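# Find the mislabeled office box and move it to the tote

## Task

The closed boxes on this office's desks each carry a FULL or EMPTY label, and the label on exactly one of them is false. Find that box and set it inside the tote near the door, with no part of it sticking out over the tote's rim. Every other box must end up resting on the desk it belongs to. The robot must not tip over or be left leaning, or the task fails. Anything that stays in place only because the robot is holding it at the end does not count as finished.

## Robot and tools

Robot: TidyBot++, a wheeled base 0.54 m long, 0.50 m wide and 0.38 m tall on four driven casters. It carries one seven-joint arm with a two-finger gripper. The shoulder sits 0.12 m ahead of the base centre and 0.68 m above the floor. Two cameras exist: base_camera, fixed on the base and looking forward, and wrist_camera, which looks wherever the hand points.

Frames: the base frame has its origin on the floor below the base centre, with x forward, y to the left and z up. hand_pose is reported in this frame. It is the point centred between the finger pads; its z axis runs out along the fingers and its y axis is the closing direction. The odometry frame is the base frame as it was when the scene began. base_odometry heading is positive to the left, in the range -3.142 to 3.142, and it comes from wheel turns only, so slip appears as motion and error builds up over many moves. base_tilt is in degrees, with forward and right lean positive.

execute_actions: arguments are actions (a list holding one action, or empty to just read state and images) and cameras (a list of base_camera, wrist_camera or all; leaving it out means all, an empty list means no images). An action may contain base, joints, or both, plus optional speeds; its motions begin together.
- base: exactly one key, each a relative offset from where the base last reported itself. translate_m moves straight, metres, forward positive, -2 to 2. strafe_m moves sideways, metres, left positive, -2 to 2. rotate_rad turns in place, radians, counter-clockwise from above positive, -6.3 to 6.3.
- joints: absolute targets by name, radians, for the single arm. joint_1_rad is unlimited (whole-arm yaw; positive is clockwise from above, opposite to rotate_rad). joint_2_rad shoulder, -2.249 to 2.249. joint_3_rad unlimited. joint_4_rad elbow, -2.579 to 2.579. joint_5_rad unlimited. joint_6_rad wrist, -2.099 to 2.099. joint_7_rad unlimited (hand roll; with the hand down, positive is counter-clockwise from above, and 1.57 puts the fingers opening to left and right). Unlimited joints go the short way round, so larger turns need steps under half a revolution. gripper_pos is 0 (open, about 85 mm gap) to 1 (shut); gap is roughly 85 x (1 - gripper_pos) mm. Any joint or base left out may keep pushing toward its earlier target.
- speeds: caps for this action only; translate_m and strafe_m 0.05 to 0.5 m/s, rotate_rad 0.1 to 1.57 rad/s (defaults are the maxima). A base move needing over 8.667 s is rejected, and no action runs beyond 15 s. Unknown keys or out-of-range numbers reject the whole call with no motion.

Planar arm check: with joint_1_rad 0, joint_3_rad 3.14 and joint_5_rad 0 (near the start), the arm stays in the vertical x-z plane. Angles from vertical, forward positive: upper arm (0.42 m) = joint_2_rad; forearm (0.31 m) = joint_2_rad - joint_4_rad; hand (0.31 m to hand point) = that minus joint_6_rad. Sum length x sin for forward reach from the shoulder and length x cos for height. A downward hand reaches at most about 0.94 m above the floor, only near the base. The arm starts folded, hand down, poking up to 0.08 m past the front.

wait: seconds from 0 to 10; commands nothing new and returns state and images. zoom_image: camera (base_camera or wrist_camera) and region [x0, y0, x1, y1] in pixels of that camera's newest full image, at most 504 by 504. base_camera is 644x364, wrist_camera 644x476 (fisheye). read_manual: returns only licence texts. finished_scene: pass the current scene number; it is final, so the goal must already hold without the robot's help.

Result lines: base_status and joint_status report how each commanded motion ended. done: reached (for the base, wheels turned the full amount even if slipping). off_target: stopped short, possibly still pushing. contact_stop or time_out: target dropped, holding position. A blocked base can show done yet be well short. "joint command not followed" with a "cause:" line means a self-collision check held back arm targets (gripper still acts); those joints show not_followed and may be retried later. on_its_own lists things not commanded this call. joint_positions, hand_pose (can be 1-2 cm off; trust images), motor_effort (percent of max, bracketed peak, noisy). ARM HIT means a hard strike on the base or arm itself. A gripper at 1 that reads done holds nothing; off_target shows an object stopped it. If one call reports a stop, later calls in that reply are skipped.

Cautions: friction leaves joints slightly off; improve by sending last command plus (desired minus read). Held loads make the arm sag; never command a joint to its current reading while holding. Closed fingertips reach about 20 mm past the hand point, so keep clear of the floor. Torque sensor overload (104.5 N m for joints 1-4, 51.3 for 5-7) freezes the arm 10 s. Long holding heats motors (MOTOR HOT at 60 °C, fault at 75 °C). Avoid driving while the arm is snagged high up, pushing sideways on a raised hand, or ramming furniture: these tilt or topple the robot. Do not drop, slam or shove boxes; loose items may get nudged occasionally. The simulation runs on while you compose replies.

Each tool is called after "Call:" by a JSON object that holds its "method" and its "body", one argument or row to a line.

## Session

Call:
{"method": "execute_actions", "body": {
  "actions": []
}}

Scene clock: 0.00 s.
base_odometry: x=+0.000 y=+0.000 heading=+0.000 (m, m, rad; odometry frame)
base_tilt: forward=+0.3 right=-0.2 (deg)
base_status: not commanded
joint_positions: joint_1_rad=-0.006 joint_2_rad=-0.410 joint_3_rad=+3.168 joint_4_rad=-2.550 joint_5_rad=-0.007 joint_6_rad=-0.831 joint_7_rad=+1.517 gripper_pos=+0.000
joint_status: not commanded
motor_effort: joint_1_rad=+0 joint_2_rad=+1 joint_3_rad=+0 joint_4_rad=+12 joint_5_rad=-1 joint_6_rad=+2 joint_7_rad=+1 (%)
hand_pose: x=+0.2693 y=+0.0012 z=+0.5917 quat_wxyz=(-0.010, +0.996, -0.039, +0.085) (m; base frame)
pictures: base_camera, wrist_camera
Images, in order (width x height): base_camera 644x364, wrist_camera 644x476.

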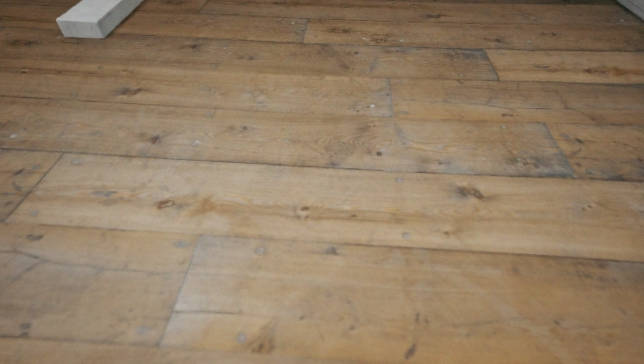

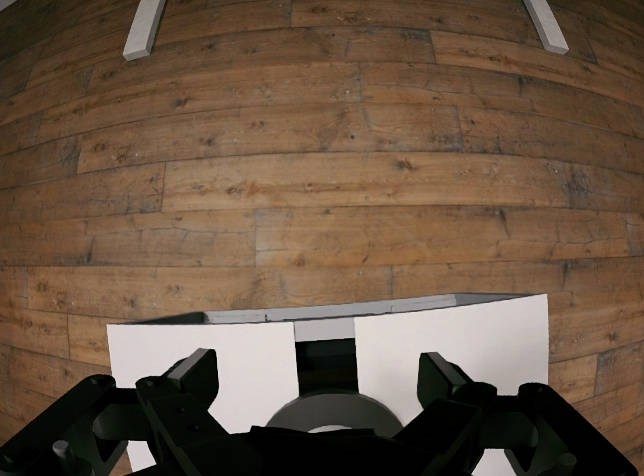

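Call:
{"method": "execute_actions", "body": {
  "actions": [
    {"base":{"rotate_rad":-0.04},"joints":{"joint_1_rad":0,"joint_2_rad":-0.3,"joint_3_rad":3.13,"joint_4_rad":-0.6,"joint_6_rad":-1.8,"joint_7_rad":1.59}}
  ]
}}

Scene clock: 3.70 s.
base_odometry: x=+0.000 y=+0.000 heading=-0.040 (m, m, rad; odometry frame)
base_tilt: forward=+0.3 right=-0.2 (deg)
base_status: done
joint_positions: joint_1_rad=-0.006 joint_2_rad=-0.316 joint_3_rad=+3.142 joint_4_rad=-0.610 joint_5_rad=-0.007 joint_6_rad=-1.757 joint_7_rad=+1.565 gripper_pos=+0.000
joint_status: all done
motor_effort: joint_1_rad=+0(1) joint_2_rad=+1(7) joint_3_rad=+0(1) joint_4_rad=+11(21) joint_5_rad=-1(1) joint_6_rad=+9(8) joint_7_rad=+1(0) (%)
hand_pose: x=+0.3556 y=+0.0046 z=+1.2387 quat_wxyz=(-0.006, +0.855, +0.002, +0.518) (m; base frame)
pictures: base_camera, wrist_camera
Images, in order (width x height): base_camera 644x364, wrist_camera 644x476.

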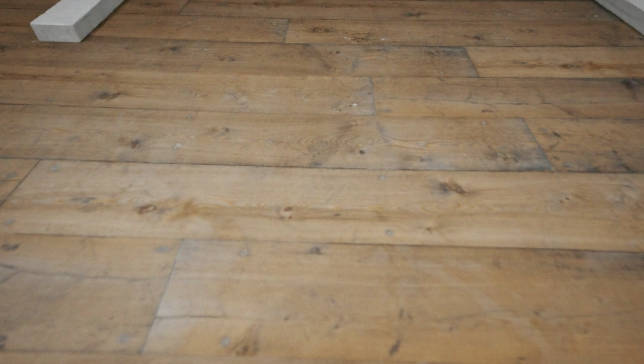

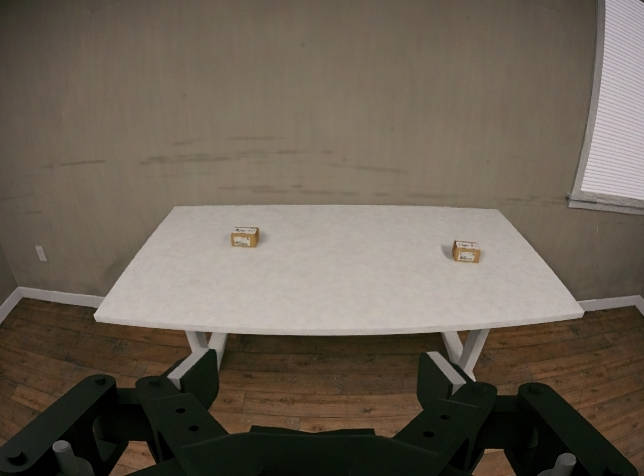

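Call:
{"method": "execute_actions", "body": {
  "actions": [
    {"base":{"strafe_m":-0.51},"joints":{"joint_2_rad":0.58,"joint_4_rad":-0.54,"joint_6_rad":-2.05,"joint_7_rad":-0.2}}
  ],
  "cameras": []
}}

Call:
{"method": "execute_actions", "body": {
  "actions": [
    {"base":{"translate_m":0.52}}
  ]
}}

Scene clock: 6.90 s.
base_odometry: x=-0.021 y=-0.510 heading=-0.040 (m, m, rad; odometry frame)
base_tilt: forward=+0.3 right=-0.2 (deg)
base_status: done
joint_positions: joint_1_rad=+0.001 joint_2_rad=+0.585 joint_3_rad=+3.136 joint_4_rad=-0.554 joint_5_rad=-0.007 joint_6_rad=-2.006 joint_7_rad=-0.180 gripper_pos=+0.000
joint_status: all done
motor_effort: joint_1_rad=+0(2) joint_2_rad=-37(40) joint_3_rad=-1(2) joint_4_rad=+16(17) joint_5_rad=+0(1) joint_6_rad=+1(9) joint_7_rad=+1(1) (%)
hand_pose: x=+0.6356 y=+0.0047 z=+0.8529 quat_wxyz=(-0.002, +0.643, -0.766, -0.005) (m; base frame)
pictures: none
No camera images: the call's "cameras" was empty. Leave "cameras" out to get every camera's image.

Scene clock: 9.23 s.
base_odometry: x=+0.499 y=-0.531 heading=-0.040 (m, m, rad; odometry frame)
base_tilt: forward=+0.3 right=-0.2 (deg)
base_status: done
joint_positions: joint_1_rad=+0.001 joint_2_rad=+0.586 joint_3_rad=+3.136 joint_4_rad=-0.552 joint_5_rad=-0.007 joint_6_rad=-2.011 joint_7_rad=-0.180 gripper_pos=+0.000
joint_status: not commanded
motor_effort: joint_1_rad=+0(1) joint_2_rad=-37(40) joint_3_rad=-1(1) joint_4_rad=+15(17) joint_5_rad=+0(0) joint_6_rad=+1(0) joint_7_rad=+1(1) (%)
hand_pose: x=+0.6348 y=+0.0047 z=+0.8531 quat_wxyz=(-0.001, +0.643, -0.766, -0.006) (m; base frame)
pictures: base_camera, wrist_camera
Images, in order (width x height): base_camera 644x364, wrist_camera 644x476.

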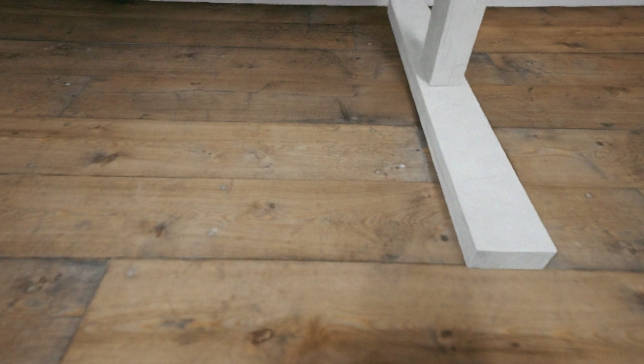

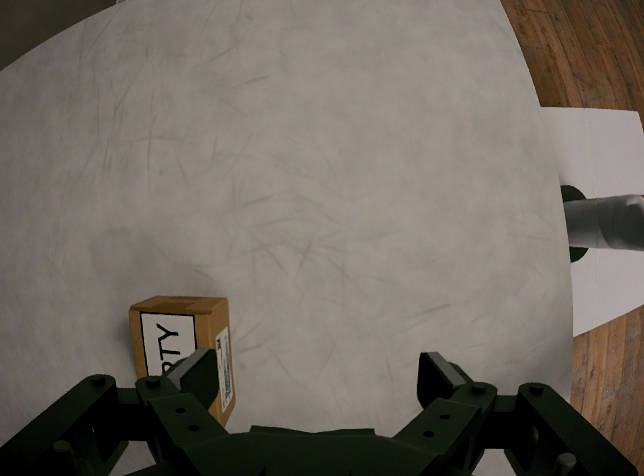

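Call:
{"method": "execute_actions", "body": {
  "actions": [
    {"base":{"translate_m":0.092},"joints":{"joint_1_rad":-0.04}}
  ],
  "cameras": ["wrist_camera"]
}}

Scene clock: 10.70 s.
base_odometry: x=+0.591 y=-0.535 heading=-0.041 (m, m, rad; odometry frame)
base_tilt: forward=+0.4 right=-0.2 (deg)
base_status: done
joint_positions: joint_1_rad=-0.036 joint_2_rad=+0.586 joint_3_rad=+3.135 joint_4_rad=-0.552 joint_5_rad=-0.007 joint_6_rad=-2.011 joint_7_rad=-0.180 gripper_pos=+0.000
joint_status: all done
motor_effort: joint_1_rad=+0(3) joint_2_rad=-37(41) joint_3_rad=-1(1) joint_4_rad=+16(16) joint_5_rad=+0(0) joint_6_rad=+1(0) joint_7_rad=+1(1) (%)
hand_pose: x=+0.6343 y=+0.0241 z=+0.8529 quat_wxyz=(+0.000, +0.658, -0.753, -0.006) (m; base frame)
pictures: wrist_camera
Images, in order (width x height): wrist_camera 644x476.

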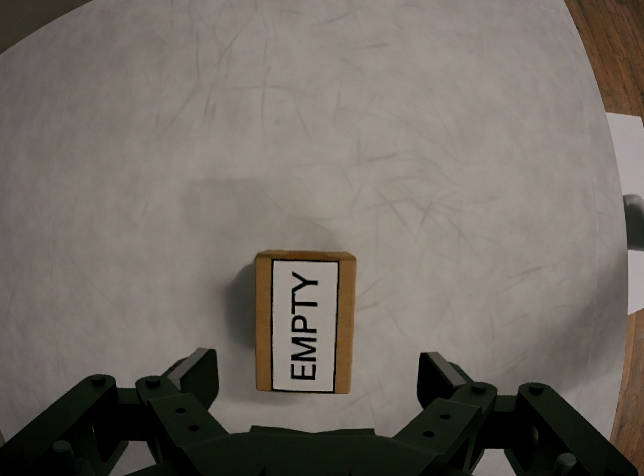

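Width matches the same desk height; offset matches the descent shift.

Call:
{"method": "execute_actions", "body": {
  "actions": [
    {"joints":{"joint_2_rad":0.512,"joint_4_rad":-0.945,"joint_6_rad":-1.632}}
  ],
  "cameras": ["wrist_camera"]
}}

Call:
{"method": "execute_actions", "body": {
  "actions": [
    {"joints":{"gripper_pos":1}}
  ],
  "cameras": []
}}

Call:
{"method": "execute_actions", "body": {
  "actions": [
    {"joints":{"joint_4_rad":-0.83,"joint_6_rad":-1.81}}
  ],
  "cameras": ["wrist_camera"]
}}

Scene clock: 12.97 s.
base_odometry: x=+0.591 y=-0.535 heading=-0.041 (m, m, rad; odometry frame)
base_tilt: forward=+0.4 right=-0.2 (deg)
base_status: not commanded
joint_positions: joint_1_rad=-0.036 joint_2_rad=+0.527 joint_3_rad=+3.135 joint_4_rad=-0.935 joint_5_rad=-0.007 joint_6_rad=-1.673 joint_7_rad=-0.180 gripper_pos=+0.000
joint_status: all done
motor_effort: joint_1_rad=+0(0) joint_2_rad=-36(38) joint_3_rad=-1(0) joint_4_rad=+17(18) joint_5_rad=-1(0) joint_6_rad=+1(1) joint_7_rad=+1(1) (%)
hand_pose: x=+0.6445 y=+0.0252 z=+0.7683 quat_wxyz=(-0.006, +0.657, -0.754, -0.002) (m; base frame)
pictures: wrist_camera
Images, in order (width x height): wrist_camera 644x476.

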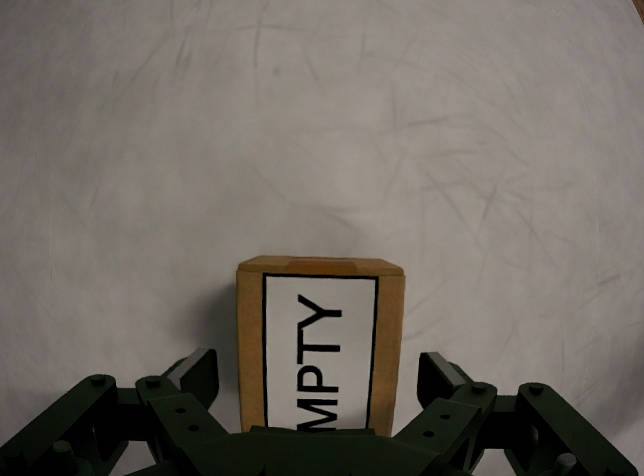

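Scene clock: 14.07 s.
base_odometry: x=+0.591 y=-0.535 heading=-0.041 (m, m, rad; odometry frame)
base_tilt: forward=+0.3 right=-0.2 (deg)
base_status: not commanded
joint_positions: joint_1_rad=-0.036 joint_2_rad=+0.520 joint_3_rad=+3.135 joint_4_rad=-0.935 joint_5_rad=-0.007 joint_6_rad=-1.673 joint_7_rad=-0.180 gripper_pos=+0.356
joint_status: gripper_pos off_target (ended at +0.356, target +1.000)
motor_effort: joint_1_rad=+0(0) joint_2_rad=-36(37) joint_3_rad=+0(1) joint_4_rad=+18(17) joint_5_rad=-1(0) joint_6_rad=+1(2) joint_7_rad=+1(1) (%)
hand_pose: x=+0.6440 y=+0.0252 z=+0.7720 quat_wxyz=(-0.009, +0.657, -0.754, +0.000) (m; base frame)
pictures: none
No camera images: the call's "cameras" was empty. Leave "cameras" out to get every camera's image.

Scene clock: 15.07 s.
base_odometry: x=+0.591 y=-0.535 heading=-0.041 (m, m, rad; odometry frame)
base_tilt: forward=+0.4 right=-0.2 (deg)
base_status: not commanded
joint_positions: joint_1_rad=-0.036 joint_2_rad=+0.516 joint_3_rad=+3.135 joint_4_rad=-0.839 joint_5_rad=-0.007 joint_6_rad=-1.771 joint_7_rad=-0.180 gripper_pos=+0.356
joint_status: all done
motor_effort: joint_1_rad=+0(0) joint_2_rad=-36(38) joint_3_rad=+0(0) joint_4_rad=+17(18) joint_5_rad=+0(1) joint_6_rad=+1(1) joint_7_rad=+1(1) (%)
hand_pose: x=+0.6377 y=+0.0248 z=+0.8036 quat_wxyz=(-0.009, +0.657, -0.754, +0.000) (m; base frame)
pictures: wrist_camera
Images, in order (width x height): wrist_camera 644x476.

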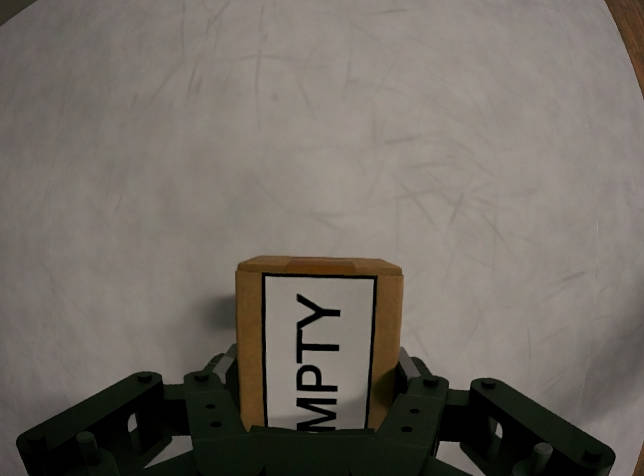

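Call:
{"method": "execute_actions", "body": {
  "actions": [
    {"joints":{"joint_4_rad":-0.957,"joint_6_rad":-1.625}}
  ],
  "cameras": []
}}

Call:
{"method": "execute_actions", "body": {
  "actions": [
    {"joints":{"gripper_pos":0}}
  ],
  "cameras": []
}}

Call:
{"method": "execute_actions", "body": {
  "actions": [
    {"joints":{"joint_2_rad":0.62,"joint_4_rad":-0.53,"joint_6_rad":-2.03}}
  ],
  "cameras": []
}}

Call:
{"method": "execute_actions", "body": {
  "actions": [
    {"base":{"strafe_m":0.73},"joints":{"joint_1_rad":-0.11,"joint_7_rad":-0.3}}
  ]
}}

Scene clock: 16.60 s.
base_odometry: x=+0.591 y=-0.535 heading=-0.041 (m, m, rad; odometry frame)
base_tilt: forward=+0.3 right=-0.2 (deg)
base_status: not commanded
joint_positions: joint_1_rad=-0.036 joint_2_rad=+0.517 joint_3_rad=+3.135 joint_4_rad=-0.949 joint_5_rad=-0.007 joint_6_rad=-1.664 joint_7_rad=-0.180 gripper_pos=+0.356
joint_status: all done
motor_effort: joint_1_rad=+0(0) joint_2_rad=-36(38) joint_3_rad=+0(1) joint_4_rad=+17(19) joint_5_rad=+0(0) joint_6_rad=+1(1) joint_7_rad=+0(1) (%)
hand_pose: x=+0.6426 y=+0.0251 z=+0.7696 quat_wxyz=(-0.008, +0.657, -0.754, +0.000) (m; base frame)
pictures: none
No camera images: the call's "cameras" was empty. Leave "cameras" out to get every camera's image.

Scene clock: 17.70 s.
base_odometry: x=+0.591 y=-0.535 heading=-0.041 (m, m, rad; odometry frame)
base_tilt: forward=+0.4 right=-0.2 (deg)
base_status: not commanded
joint_positions: joint_1_rad=-0.036 joint_2_rad=+0.517 joint_3_rad=+3.135 joint_4_rad=-0.949 joint_5_rad=-0.007 joint_6_rad=-1.664 joint_7_rad=-0.180 gripper_pos=+0.000
joint_status: all done
motor_effort: joint_1_rad=+0(0) joint_2_rad=-36(37) joint_3_rad=-1(0) joint_4_rad=+17(17) joint_5_rad=+0(1) joint_6_rad=+1(1) joint_7_rad=+0(1) (%)
hand_pose: x=+0.6426 y=+0.0251 z=+0.7696 quat_wxyz=(-0.008, +0.657, -0.754, +0.000) (m; base frame)
pictures: none
No camera images: the call's "cameras" was empty. Leave "cameras" out to get every camera's image.

Scene clock: 19.30 s.
base_odometry: x=+0.591 y=-0.535 heading=-0.041 (m, m, rad; odometry frame)
base_tilt: forward=+0.3 right=-0.2 (deg)
base_status: not commanded
joint_positions: joint_1_rad=-0.036 joint_2_rad=+0.603 joint_3_rad=+3.135 joint_4_rad=-0.542 joint_5_rad=-0.007 joint_6_rad=-1.988 joint_7_rad=-0.180 gripper_pos=+0.000
joint_status: all done
motor_effort: joint_1_rad=+0(0) joint_2_rad=-37(37) joint_3_rad=-1(1) joint_4_rad=+16(18) joint_5_rad=+0(1) joint_6_rad=+1(3) joint_7_rad=+1(1) (%)
hand_pose: x=+0.6458 y=+0.0246 z=+0.8471 quat_wxyz=(-0.006, +0.658, -0.753, -0.001) (m; base frame)
pictures: none
No camera images: the call's "cameras" was empty. Leave "cameras" out to get every camera's image.

Scene clock: 22.10 s.
base_odometry: x=+0.621 y=+0.195 heading=-0.041 (m, m, rad; odometry frame)
base_tilt: forward=+0.3 right=-0.2 (deg)
base_status: done
joint_positions: joint_1_rad=-0.112 joint_2_rad=+0.604 joint_3_rad=+3.135 joint_4_rad=-0.542 joint_5_rad=-0.007 joint_6_rad=-1.989 joint_7_rad=-0.279 gripper_pos=+0.000
joint_status: all done
motor_effort: joint_1_rad=+0(5) joint_2_rad=-38(38) joint_3_rad=+0(2) joint_4_rad=+16(16) joint_5_rad=-1(2) joint_6_rad=+1(1) joint_7_rad=+1(0) (%)
hand_pose: x=+0.6426 y=+0.0646 z=+0.8462 quat_wxyz=(-0.006, +0.649, -0.761, -0.002) (m; base frame)
pictures: base_camera, wrist_camera
Images, in order (width x height): base_camera 644x364, wrist_camera 644x476.

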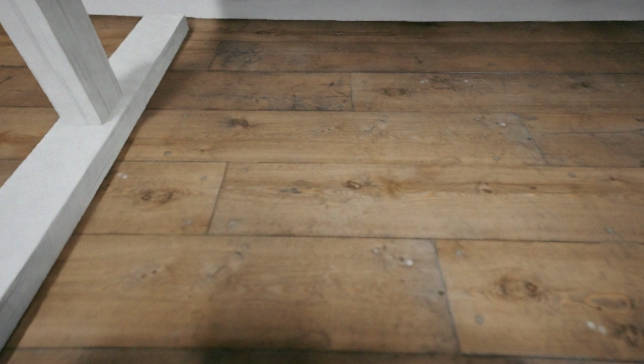

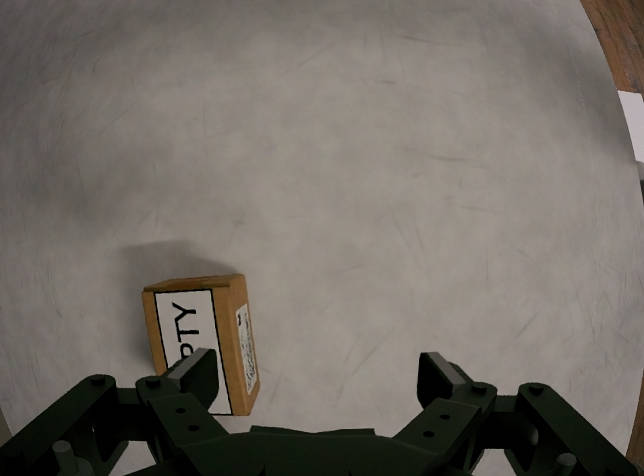

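Call:
{"method": "execute_actions", "body": {
  "actions": [
    {"base":{"translate_m":0.04},"joints":{"joint_2_rad":0.6,"joint_6_rad":-1.84,"joint_7_rad":-0.185}}
  ],
  "cameras": ["wrist_camera"]
}}

Call:
{"method": "execute_actions", "body": {
  "actions": [
    {"joints":{"joint_4_rad":-0.66,"joint_6_rad":-1.76}}
  ],
  "cameras": ["wrist_camera"]
}}

Scene clock: 23.63 s.
base_odometry: x=+0.661 y=+0.193 heading=-0.040 (m, m, rad; odometry frame)
base_tilt: forward=+0.4 right=-0.2 (deg)
base_status: done
joint_positions: joint_1_rad=-0.112 joint_2_rad=+0.604 joint_3_rad=+3.135 joint_4_rad=-0.538 joint_5_rad=-0.007 joint_6_rad=-1.870 joint_7_rad=-0.201 gripper_pos=+0.000
joint_status: all done
motor_effort: joint_1_rad=+0(1) joint_2_rad=-38(41) joint_3_rad=-1(0) joint_4_rad=+17(18) joint_5_rad=+0(0) joint_6_rad=+2(2) joint_7_rad=+1(1) (%)
hand_pose: x=+0.6796 y=+0.0690 z=+0.8499 quat_wxyz=(-0.055, +0.676, -0.734, +0.033) (m; base frame)
pictures: wrist_camera
Images, in order (width x height): wrist_camera 644x476.

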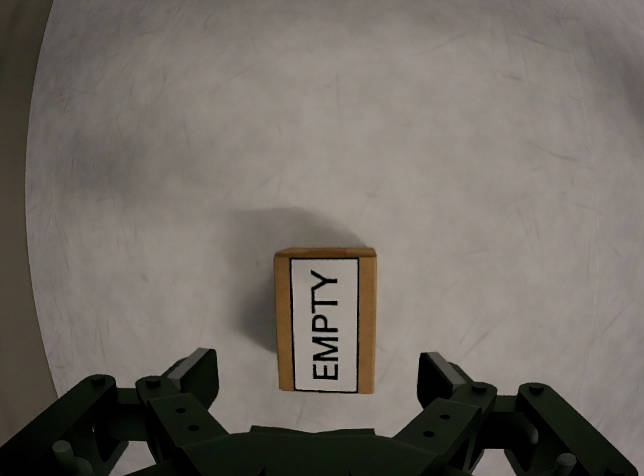

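Scene clock: 24.63 s.
base_odometry: x=+0.661 y=+0.193 heading=-0.040 (m, m, rad; odometry frame)
base_tilt: forward=+0.3 right=-0.2 (deg)
base_status: not commanded
joint_positions: joint_1_rad=-0.112 joint_2_rad=+0.604 joint_3_rad=+3.135 joint_4_rad=-0.651 joint_5_rad=-0.007 joint_6_rad=-1.802 joint_7_rad=-0.201 gripper_pos=+0.000
joint_status: all done
motor_effort: joint_1_rad=+0(0) joint_2_rad=-38(41) joint_3_rad=-1(1) joint_4_rad=+17(18) joint_5_rad=+0(0) joint_6_rad=+2(2) joint_7_rad=+1(1) (%)
hand_pose: x=+0.6786 y=+0.0690 z=+0.8156 quat_wxyz=(-0.037, +0.677, -0.735, +0.020) (m; base frame)
pictures: wrist_camera
Images, in order (width x height): wrist_camera 644x476.

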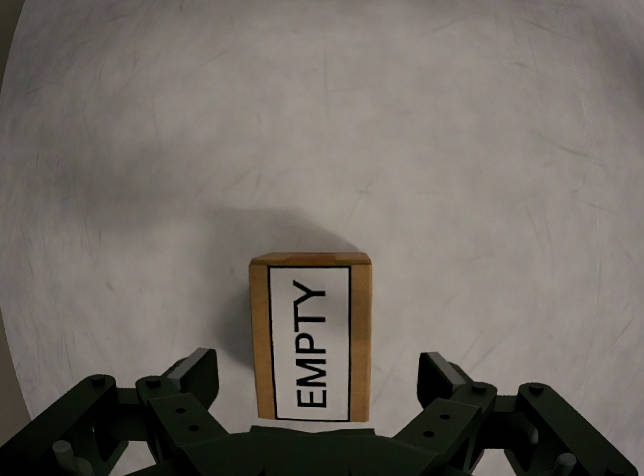

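Call:
{"method": "execute_actions", "body": {
  "actions": [
    {"joints":{"joint_4_rad":-0.812,"joint_6_rad":-1.625}}
  ],
  "cameras": ["wrist_camera"]
}}

Call:
{"method": "execute_actions", "body": {
  "actions": [
    {"joints":{"gripper_pos":1}}
  ],
  "cameras": []
}}

Call:
{"method": "execute_actions", "body": {
  "actions": [
    {"joints":{"joint_4_rad":-0.70,"joint_6_rad":-1.80}}
  ],
  "cameras": ["wrist_camera"]
}}

Scene clock: 26.03 s.
base_odometry: x=+0.661 y=+0.193 heading=-0.040 (m, m, rad; odometry frame)
base_tilt: forward=+0.4 right=-0.2 (deg)
base_status: not commanded
joint_positions: joint_1_rad=-0.112 joint_2_rad=+0.604 joint_3_rad=+3.135 joint_4_rad=-0.803 joint_5_rad=-0.007 joint_6_rad=-1.667 joint_7_rad=-0.201 gripper_pos=+0.000
joint_status: all done
motor_effort: joint_1_rad=+0(0) joint_2_rad=-39(40) joint_3_rad=+0(0) joint_4_rad=+17(17) joint_5_rad=+0(1) joint_6_rad=+2(3) joint_7_rad=+1(1) (%)
hand_pose: x=+0.6849 y=+0.0700 z=+0.7691 quat_wxyz=(-0.031, +0.677, -0.735, +0.016) (m; base frame)
pictures: wrist_camera
Images, in order (width x height): wrist_camera 644x476.

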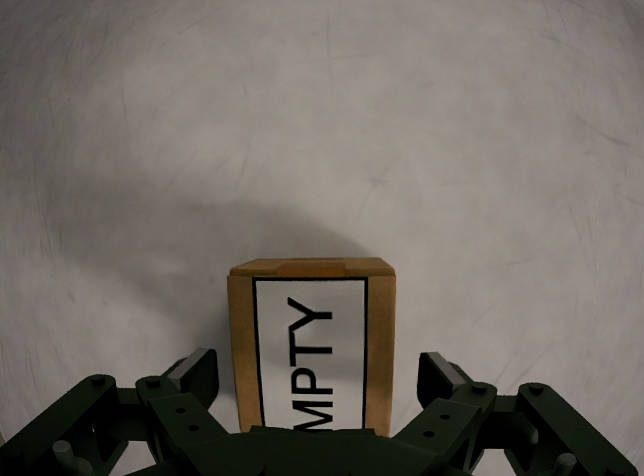

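Scene clock: 27.13 s.
base_odometry: x=+0.661 y=+0.193 heading=-0.040 (m, m, rad; odometry frame)
base_tilt: forward=+0.3 right=-0.2 (deg)
base_status: not commanded
joint_positions: joint_1_rad=-0.112 joint_2_rad=+0.598 joint_3_rad=+3.135 joint_4_rad=-0.803 joint_5_rad=-0.007 joint_6_rad=-1.667 joint_7_rad=-0.201 gripper_pos=+0.352
joint_status: gripper_pos off_target (ended at +0.352, target +1.000)
motor_effort: joint_1_rad=+0(0) joint_2_rad=-39(40) joint_3_rad=+0(0) joint_4_rad=+18(18) joint_5_rad=+0(0) joint_6_rad=+2(3) joint_7_rad=+1(1) (%)
hand_pose: x=+0.6843 y=+0.0699 z=+0.7724 quat_wxyz=(-0.033, +0.677, -0.735, +0.017) (m; base frame)
pictures: none
No camera images: the call's "cameras" was empty. Leave "cameras" out to get every camera's image.

Scene clock: 28.10 s.
base_odometry: x=+0.661 y=+0.193 heading=-0.040 (m, m, rad; odometry frame)
base_tilt: forward=+0.4 right=-0.2 (deg)
base_status: not commanded
joint_positions: joint_1_rad=-0.112 joint_2_rad=+0.597 joint_3_rad=+3.135 joint_4_rad=-0.709 joint_5_rad=-0.007 joint_6_rad=-1.761 joint_7_rad=-0.201 gripper_pos=+0.352
joint_status: all done
motor_effort: joint_1_rad=+0(0) joint_2_rad=-39(41) joint_3_rad=-1(1) joint_4_rad=+17(19) joint_5_rad=+0(0) joint_6_rad=+2(1) joint_7_rad=+1(1) (%)
hand_pose: x=+0.6778 y=+0.0690 z=+0.8018 quat_wxyz=(-0.033, +0.677, -0.735, +0.017) (m; base frame)
pictures: wrist_camera
Images, in order (width x height): wrist_camera 644x476.

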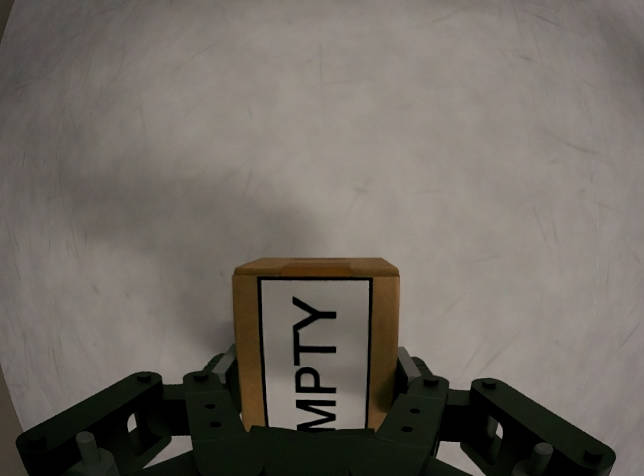

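Empty too. Return it and look at the other desks.

Call:
{"method": "execute_actions", "body": {
  "actions": [
    {"joints":{"joint_4_rad":-0.815,"joint_6_rad":-1.625}}
  ],
  "cameras": []
}}

Call:
{"method": "execute_actions", "body": {
  "actions": [
    {"joints":{"gripper_pos":0}}
  ],
  "cameras": []
}}

Call:
{"method": "execute_actions", "body": {
  "actions": [
    {"joints":{"joint_4_rad":-0.54,"joint_6_rad":-1.9}}
  ],
  "cameras": ["wrist_camera"]
}}

Call:
{"method": "execute_actions", "body": {
  "actions": [
    {"base":{"translate_m":-0.7},"joints":{"joint_1_rad":1.7,"joint_2_rad":-0.3,"joint_4_rad":-0.6,"joint_6_rad":-1.65,"joint_7_rad":1.59}}
  ],
  "cameras": ["wrist_camera"]
}}

Call:
{"method": "execute_actions", "body": {
  "actions": [
    {"base":{"rotate_rad":1.571},"joints":{"joint_1_rad":0}}
  ]
}}

Scene clock: 29.57 s.
base_odometry: x=+0.661 y=+0.193 heading=-0.040 (m, m, rad; odometry frame)
base_tilt: forward=+0.3 right=-0.2 (deg)
base_status: not commanded
joint_positions: joint_1_rad=-0.112 joint_2_rad=+0.599 joint_3_rad=+3.135 joint_4_rad=-0.806 joint_5_rad=-0.007 joint_6_rad=-1.666 joint_7_rad=-0.201 gripper_pos=+0.352
joint_status: all done
motor_effort: joint_1_rad=+0(0) joint_2_rad=-39(41) joint_3_rad=-1(1) joint_4_rad=+18(18) joint_5_rad=+0(0) joint_6_rad=+2(2) joint_7_rad=+1(1) (%)
hand_pose: x=+0.6838 y=+0.0699 z=+0.7706 quat_wxyz=(-0.032, +0.677, -0.735, +0.016) (m; base frame)
pictures: none
No camera images: the call's "cameras" was empty. Leave "cameras" out to get every camera's image.

Scene clock: 30.67 s.
base_odometry: x=+0.661 y=+0.193 heading=-0.040 (m, m, rad; odometry frame)
base_tilt: forward=+0.4 right=-0.2 (deg)
base_status: not commanded
joint_positions: joint_1_rad=-0.112 joint_2_rad=+0.599 joint_3_rad=+3.135 joint_4_rad=-0.806 joint_5_rad=-0.007 joint_6_rad=-1.666 joint_7_rad=-0.201 gripper_pos=+0.000
joint_status: all done
motor_effort: joint_1_rad=+0(0) joint_2_rad=-39(39) joint_3_rad=+0(0) joint_4_rad=+17(17) joint_5_rad=+0(0) joint_6_rad=+2(2) joint_7_rad=+1(1) (%)
hand_pose: x=+0.6838 y=+0.0699 z=+0.7706 quat_wxyz=(-0.032, +0.677, -0.735, +0.016) (m; base frame)
pictures: none
No camera images: the call's "cameras" was empty. Leave "cameras" out to get every camera's image.

Scene clock: 32.00 s.
base_odometry: x=+0.661 y=+0.193 heading=-0.040 (m, m, rad; odometry frame)
base_tilt: forward=+0.3 right=-0.2 (deg)
base_status: not commanded
joint_positions: joint_1_rad=-0.112 joint_2_rad=+0.598 joint_3_rad=+3.135 joint_4_rad=-0.551 joint_5_rad=-0.007 joint_6_rad=-1.859 joint_7_rad=-0.201 gripper_pos=+0.000
joint_status: all done
motor_effort: joint_1_rad=+0(0) joint_2_rad=-39(41) joint_3_rad=+0(0) joint_4_rad=+17(18) joint_5_rad=+0(0) joint_6_rad=+2(2) joint_7_rad=+1(1) (%)
hand_pose: x=+0.6799 y=+0.0690 z=+0.8500 quat_wxyz=(-0.057, +0.676, -0.734, +0.035) (m; base frame)
pictures: wrist_camera
Images, in order (width x height): wrist_camera 644x476.

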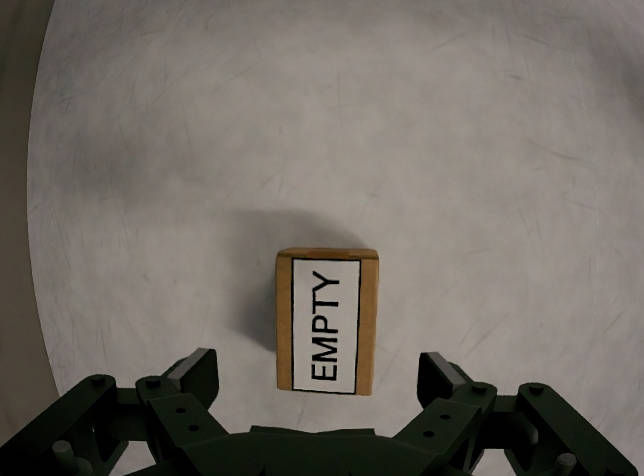

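Scene clock: 35.00 s.
base_odometry: x=-0.039 y=+0.222 heading=-0.041 (m, m, rad; odometry frame)
base_tilt: forward=+0.3 right=-0.2 (deg)
base_status: done
joint_positions: joint_1_rad=+1.689 joint_2_rad=-0.291 joint_3_rad=+3.135 joint_4_rad=-0.584 joint_5_rad=-0.007 joint_6_rad=-1.694 joint_7_rad=+1.567 gripper_pos=+0.000
joint_status: all done
motor_effort: joint_1_rad=+0(3) joint_2_rad=+1(43) joint_3_rad=+0(2) joint_4_rad=+10(17) joint_5_rad=+0(2) joint_6_rad=+9(9) joint_7_rad=+1(1) (%)
hand_pose: x=+0.0952 y=-0.2537 z=+1.2599 quat_wxyz=(+0.405, +0.559, -0.624, +0.366) (m; base frame)
pictures: wrist_camera
Images, in order (width x height): wrist_camera 644x476.

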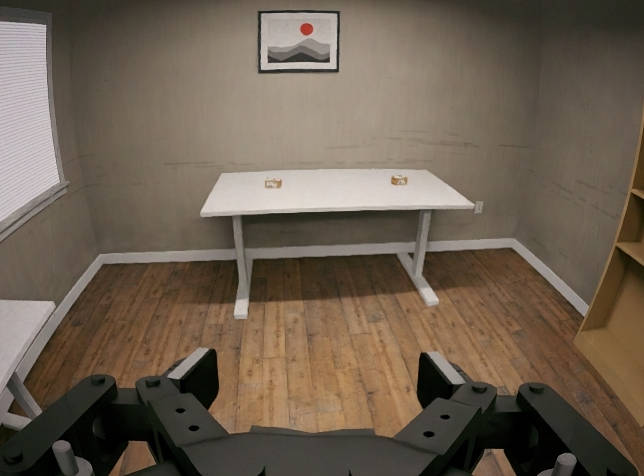

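Scene clock: 37.90 s.
base_odometry: x=-0.039 y=+0.222 heading=+1.530 (m, m, rad; odometry frame)
base_tilt: forward=+0.3 right=-0.2 (deg)
base_status: done
joint_positions: joint_1_rad=+0.011 joint_2_rad=-0.291 joint_3_rad=+3.135 joint_4_rad=-0.589 joint_5_rad=-0.007 joint_6_rad=-1.691 joint_7_rad=+1.567 gripper_pos=+0.000
joint_status: all done
motor_effort: joint_1_rad=+0(1) joint_2_rad=+1(3) joint_3_rad=+0(1) joint_4_rad=+10(12) joint_5_rad=-1(0) joint_6_rad=+9(9) joint_7_rad=+1(1) (%)
hand_pose: x=+0.3748 y=+0.0037 z=+1.2591 quat_wxyz=(-0.002, +0.838, +0.000, +0.545) (m; base frame)
pictures: base_camera, wrist_camera
Images, in order (width x height): base_camera 644x364, wrist_camera 644x476.

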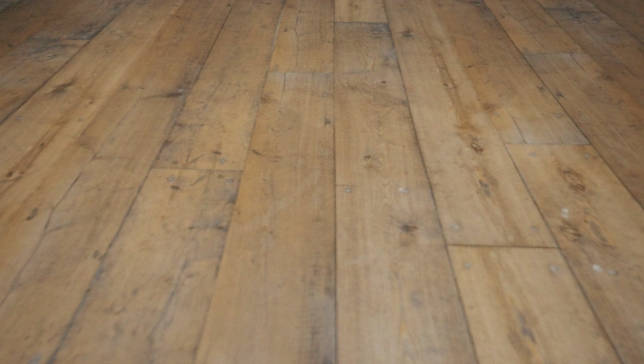

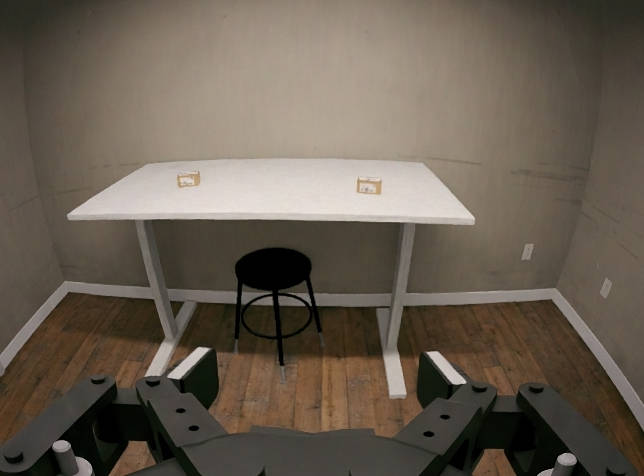

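Call:
{"method": "execute_actions", "body": {
  "actions": [
    {"base":{"rotate_rad":3.1416}}
  ],
  "cameras": []
}}

Call:
{"method": "execute_actions", "body": {
  "actions": [
    {"base":{"translate_m":1.4},"joints":{"joint_2_rad":0.1,"joint_4_rad":-0.5,"joint_6_rad":-2.05}}
  ]
}}

Scene clock: 41.70 s.
base_odometry: x=-0.039 y=+0.222 heading=-1.612 (m, m, rad; odometry frame)
base_tilt: forward=+0.3 right=-0.2 (deg)
base_status: done
joint_positions: joint_1_rad=+0.011 joint_2_rad=-0.291 joint_3_rad=+3.135 joint_4_rad=-0.589 joint_5_rad=-0.007 joint_6_rad=-1.691 joint_7_rad=+1.567 gripper_pos=+0.000
joint_status: not commanded
motor_effort: joint_1_rad=+0(0) joint_2_rad=+1(1) joint_3_rad=+0(1) joint_4_rad=+10(11) joint_5_rad=-1(1) joint_6_rad=+9(9) joint_7_rad=+1(1) (%)
hand_pose: x=+0.3748 y=+0.0037 z=+1.2591 quat_wxyz=(-0.002, +0.838, +0.000, +0.545) (m; base frame)
pictures: none
No camera images: the call's "cameras" was empty. Leave "cameras" out to get every camera's image.

Scene clock: 45.97 s.
base_odometry: x=-0.095 y=-1.177 heading=-1.612 (m, m, rad; odometry frame)
base_tilt: forward=+0.3 right=-0.2 (deg)
base_status: done
joint_positions: joint_1_rad=+0.011 joint_2_rad=+0.107 joint_3_rad=+3.135 joint_4_rad=-0.513 joint_5_rad=-0.007 joint_6_rad=-2.007 joint_7_rad=+1.567 gripper_pos=+0.000
joint_status: all done
motor_effort: joint_1_rad=+0(0) joint_2_rad=-17(21) joint_3_rad=+0(0) joint_4_rad=+13(15) joint_5_rad=+0(0) joint_6_rad=+6(10) joint_7_rad=+1(1) (%)
hand_pose: x=+0.4997 y=+0.0017 z=+1.0851 quat_wxyz=(-0.003, +0.967, -0.001, +0.254) (m; base frame)
pictures: base_camera, wrist_camera
Images, in order (width x height): base_camera 644x364, wrist_camera 644x476.

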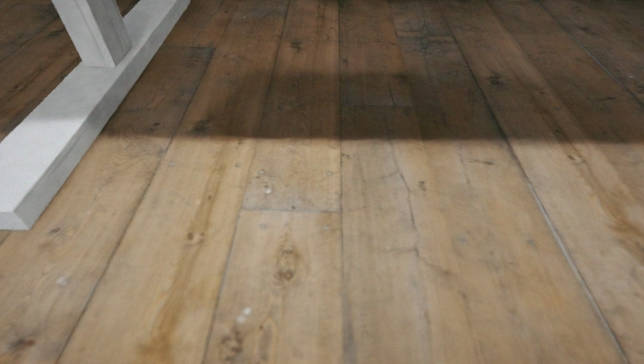

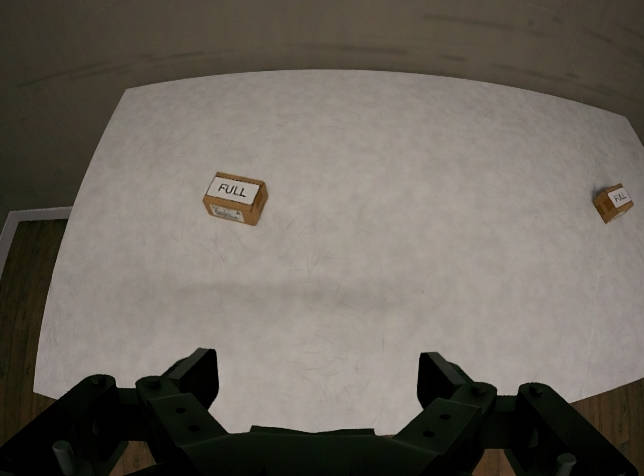

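Call:
{"method": "execute_actions", "body": {
  "actions": [
    {"base":{"translate_m":0.18},"joints":{"joint_1_rad":-0.265,"joint_2_rad":0.595,"joint_4_rad":-0.55,"joint_6_rad":-1.87,"joint_7_rad":-0.57}}
  ]
}}

Scene clock: 48.80 s.
base_odometry: x=-0.103 y=-1.357 heading=-1.612 (m, m, rad; odometry frame)
base_tilt: forward=+0.3 right=-0.2 (deg)
base_status: done
joint_positions: joint_1_rad=-0.259 joint_2_rad=+0.599 joint_3_rad=+3.135 joint_4_rad=-0.542 joint_5_rad=-0.007 joint_6_rad=-1.911 joint_7_rad=-0.557 gripper_pos=+0.000
joint_status: all done
motor_effort: joint_1_rad=+0(1) joint_2_rad=-37(41) joint_3_rad=-1(1) joint_4_rad=+16(18) joint_5_rad=+0(0) joint_6_rad=+2(7) joint_7_rad=+1(1) (%)
hand_pose: x=+0.6501 y=+0.1466 z=+0.8505 quat_wxyz=(-0.044, +0.597, -0.801, +0.012) (m; base frame)
pictures: base_camera, wrist_camera
Images, in order (width x height): base_camera 644x364, wrist_camera 644x476.

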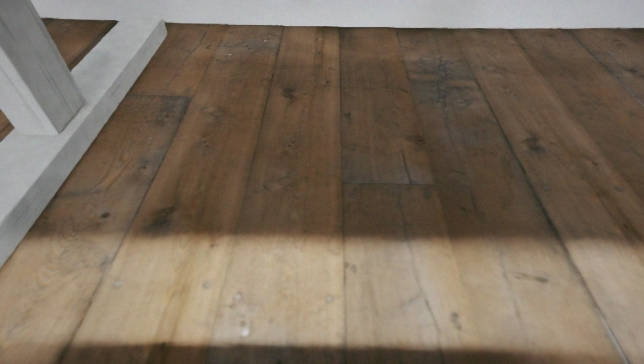

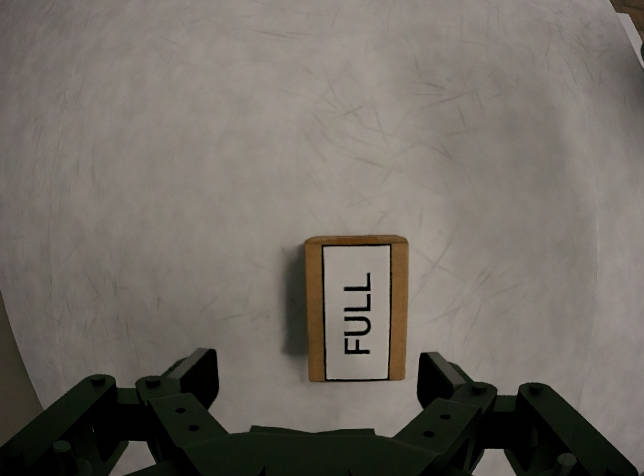

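Call:
{"method": "execute_actions", "body": {
  "actions": [
    {"joints":{"joint_2_rad":0.55,"joint_4_rad":-0.73,"joint_6_rad":-1.81}}
  ],
  "cameras": ["wrist_camera"]
}}

Scene clock: 50.30 s.
base_odometry: x=-0.103 y=-1.357 heading=-1.612 (m, m, rad; odometry frame)
base_tilt: forward=+0.3 right=-0.2 (deg)
base_status: not commanded
joint_positions: joint_1_rad=-0.259 joint_2_rad=+0.568 joint_3_rad=+3.135 joint_4_rad=-0.719 joint_5_rad=-0.007 joint_6_rad=-1.853 joint_7_rad=-0.557 gripper_pos=+0.000
joint_status: all done
motor_effort: joint_1_rad=+0(0) joint_2_rad=-37(37) joint_3_rad=-1(1) joint_4_rad=+16(18) joint_5_rad=+0(1) joint_6_rad=+1(2) joint_7_rad=+1(1) (%)
hand_pose: x=+0.6282 y=+0.1410 z=+0.8135 quat_wxyz=(-0.003, +0.597, -0.802, -0.005) (m; base frame)
pictures: wrist_camera
Images, in order (width x height): wrist_camera 644x476.

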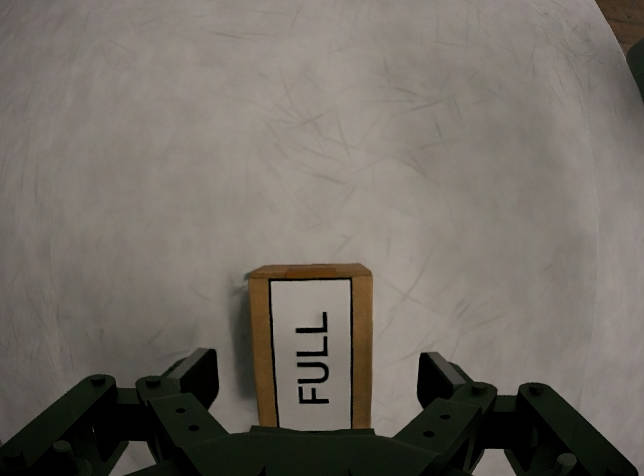

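Call:
{"method": "execute_actions", "body": {
  "actions": [
    {"joints":{"joint_2_rad":0.54,"joint_4_rad":-0.90,"joint_6_rad":-1.65}}
  ],
  "cameras": ["wrist_camera"]
}}

Call:
{"method": "execute_actions", "body": {
  "actions": [
    {"joints":{"gripper_pos":1}}
  ],
  "cameras": []
}}

Call:
{"method": "execute_actions", "body": {
  "actions": [
    {"joints":{"joint_4_rad":-0.79,"joint_6_rad":-1.825}}
  ],
  "cameras": ["wrist_camera"]
}}

Scene clock: 52.10 s.
base_odometry: x=-0.103 y=-1.357 heading=-1.612 (m, m, rad; odometry frame)
base_tilt: forward=+0.3 right=-0.2 (deg)
base_status: not commanded
joint_positions: joint_1_rad=-0.259 joint_2_rad=+0.554 joint_3_rad=+3.135 joint_4_rad=-0.890 joint_5_rad=-0.007 joint_6_rad=-1.692 joint_7_rad=-0.557 gripper_pos=+0.000
joint_status: all done
motor_effort: joint_1_rad=+0(0) joint_2_rad=-37(40) joint_3_rad=-1(1) joint_4_rad=+17(18) joint_5_rad=+0(1) joint_6_rad=+1(1) joint_7_rad=+1(1) (%)
hand_pose: x=+0.6344 y=+0.1430 z=+0.7683 quat_wxyz=(-0.005, +0.597, -0.802, -0.004) (m; base frame)
pictures: wrist_camera
Images, in order (width x height): wrist_camera 644x476.

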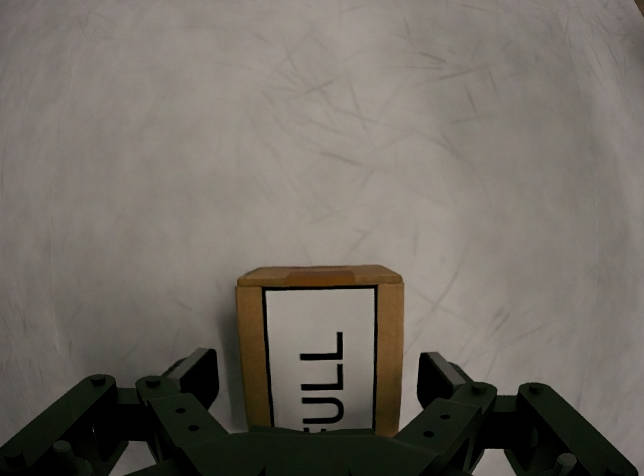

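Scene clock: 53.20 s.
base_odometry: x=-0.103 y=-1.357 heading=-1.612 (m, m, rad; odometry frame)
base_tilt: forward=+0.3 right=-0.2 (deg)
base_status: not commanded
joint_positions: joint_1_rad=-0.259 joint_2_rad=+0.549 joint_3_rad=+3.135 joint_4_rad=-0.894 joint_5_rad=-0.007 joint_6_rad=-1.690 joint_7_rad=-0.557 gripper_pos=+0.358
joint_status: gripper_pos off_target (ended at +0.358, target +1.000)
motor_effort: joint_1_rad=+0(1) joint_2_rad=-37(40) joint_3_rad=-1(1) joint_4_rad=+17(19) joint_5_rad=-1(0) joint_6_rad=+1(2) joint_7_rad=+1(1) (%)
hand_pose: x=+0.6333 y=+0.1427 z=+0.7693 quat_wxyz=(-0.006, +0.597, -0.802, -0.004) (m; base frame)
pictures: none
No camera images: the call's "cameras" was empty. Leave "cameras" out to get every camera's image.

Scene clock: 54.17 s.
base_odometry: x=-0.103 y=-1.357 heading=-1.612 (m, m, rad; odometry frame)
base_tilt: forward=+0.4 right=-0.2 (deg)
base_status: not commanded
joint_positions: joint_1_rad=-0.259 joint_2_rad=+0.553 joint_3_rad=+3.135 joint_4_rad=-0.808 joint_5_rad=-0.007 joint_6_rad=-1.787 joint_7_rad=-0.557 gripper_pos=+0.358
joint_status: all done
motor_effort: joint_1_rad=+0(0) joint_2_rad=-40(42) joint_3_rad=+0(0) joint_4_rad=+19(19) joint_5_rad=-1(1) joint_6_rad=+1(1) joint_7_rad=+1(1) (%)
hand_pose: x=+0.6262 y=+0.1406 z=+0.7941 quat_wxyz=(+0.001, +0.597, -0.802, -0.006) (m; base frame)
pictures: wrist_camera
Images, in order (width x height): wrist_camera 644x476.

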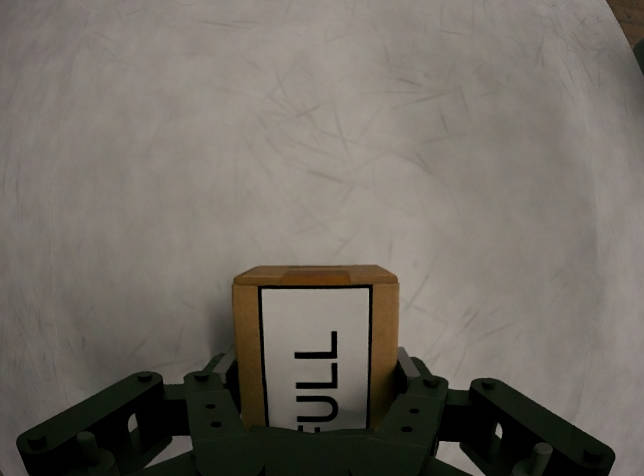

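Call:
{"method": "execute_actions", "body": {
  "actions": [
    {"joints":{"joint_4_rad":-0.895,"joint_6_rad":-1.65}}
  ],
  "cameras": []
}}

Call:
{"method": "execute_actions", "body": {
  "actions": [
    {"joints":{"gripper_pos":0}}
  ],
  "cameras": []
}}

Call:
{"method": "execute_actions", "body": {
  "actions": [
    {"joints":{"joint_2_rad":0.6,"joint_4_rad":-0.57,"joint_6_rad":-1.96}}
  ],
  "cameras": []
}}

Call:
{"method": "execute_actions", "body": {
  "actions": [
    {"base":{"strafe_m":-0.55},"joints":{"joint_1_rad":0.23,"joint_7_rad":0.52}}
  ]
}}

Scene clock: 55.70 s.
base_odometry: x=-0.103 y=-1.357 heading=-1.612 (m, m, rad; odometry frame)
base_tilt: forward=+0.3 right=-0.2 (deg)
base_status: not commanded
joint_positions: joint_1_rad=-0.259 joint_2_rad=+0.551 joint_3_rad=+3.135 joint_4_rad=-0.890 joint_5_rad=-0.007 joint_6_rad=-1.690 joint_7_rad=-0.557 gripper_pos=+0.358
joint_status: all done
motor_effort: joint_1_rad=+0(1) joint_2_rad=-40(41) joint_3_rad=+0(0) joint_4_rad=+19(19) joint_5_rad=+0(0) joint_6_rad=+1(3) joint_7_rad=+1(1) (%)
hand_pose: x=+0.6347 y=+0.1431 z=+0.7695 quat_wxyz=(-0.007, +0.597, -0.802, -0.003) (m; base frame)
pictures: none
No camera images: the call's "cameras" was empty. Leave "cameras" out to get every camera's image.

Scene clock: 56.80 s.
base_odometry: x=-0.103 y=-1.357 heading=-1.612 (m, m, rad; odometry frame)
base_tilt: forward=+0.4 right=-0.2 (deg)
base_status: not commanded
joint_positions: joint_1_rad=-0.259 joint_2_rad=+0.549 joint_3_rad=+3.135 joint_4_rad=-0.890 joint_5_rad=-0.007 joint_6_rad=-1.690 joint_7_rad=-0.557 gripper_pos=+0.000
joint_status: all done
motor_effort: joint_1_rad=+0(0) joint_2_rad=-37(40) joint_3_rad=-2(0) joint_4_rad=+17(19) joint_5_rad=-1(1) joint_6_rad=+1(1) joint_7_rad=+1(1) (%)
hand_pose: x=+0.6345 y=+0.1430 z=+0.7707 quat_wxyz=(-0.008, +0.597, -0.802, -0.003) (m; base frame)
pictures: none
No camera images: the call's "cameras" was empty. Leave "cameras" out to get every camera's image.

Scene clock: 58.47 s.
base_odometry: x=-0.103 y=-1.357 heading=-1.612 (m, m, rad; odometry frame)
base_tilt: forward=+0.3 right=-0.2 (deg)
base_status: not commanded
joint_positions: joint_1_rad=-0.259 joint_2_rad=+0.584 joint_3_rad=+3.135 joint_4_rad=-0.581 joint_5_rad=-0.007 joint_6_rad=-1.919 joint_7_rad=-0.557 gripper_pos=+0.000
joint_status: all done
motor_effort: joint_1_rad=+0(0) joint_2_rad=-37(39) joint_3_rad=-1(0) joint_4_rad=+16(17) joint_5_rad=+0(0) joint_6_rad=+2(2) joint_7_rad=+1(0) (%)
hand_pose: x=+0.6384 y=+0.1436 z=+0.8460 quat_wxyz=(-0.029, +0.597, -0.802, +0.006) (m; base frame)
pictures: none
No camera images: the call's "cameras" was empty. Leave "cameras" out to get every camera's image.

Scene clock: 61.07 s.
base_odometry: x=-0.652 y=-1.335 heading=-1.612 (m, m, rad; odometry frame)
base_tilt: forward=+0.4 right=-0.1 (deg)
base_status: done
joint_positions: joint_1_rad=+0.237 joint_2_rad=+0.587 joint_3_rad=+3.131 joint_4_rad=-0.581 joint_5_rad=-0.007 joint_6_rad=-1.919 joint_7_rad=+0.500 gripper_pos=+0.000
joint_status: all done
motor_effort: joint_1_rad=+0(6) joint_2_rad=-37(38) joint_3_rad=-1(3) joint_4_rad=+17(16) joint_5_rad=+0(1) joint_6_rad=+1(2) joint_7_rad=+1(1) (%)
hand_pose: x=+0.6448 y=-0.1199 z=+0.8445 quat_wxyz=(-0.017, +0.797, -0.604, +0.022) (m; base frame)
pictures: base_camera, wrist_camera
Images, in order (width x height): base_camera 644x364, wrist_camera 644x476.

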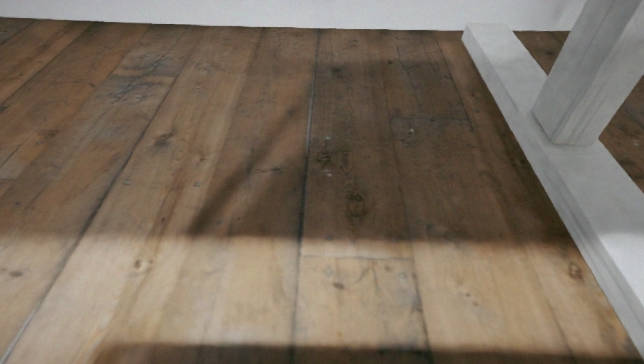

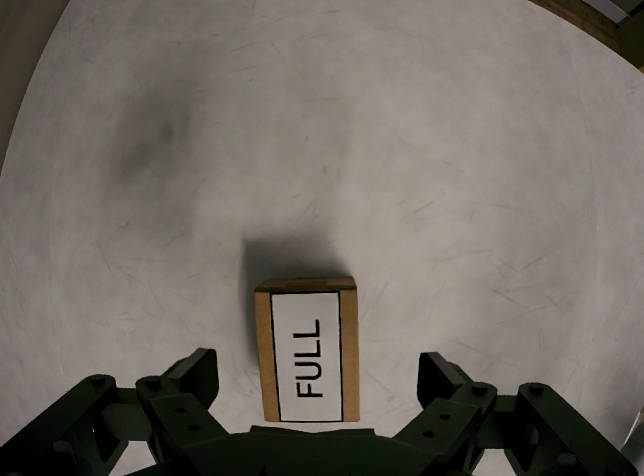

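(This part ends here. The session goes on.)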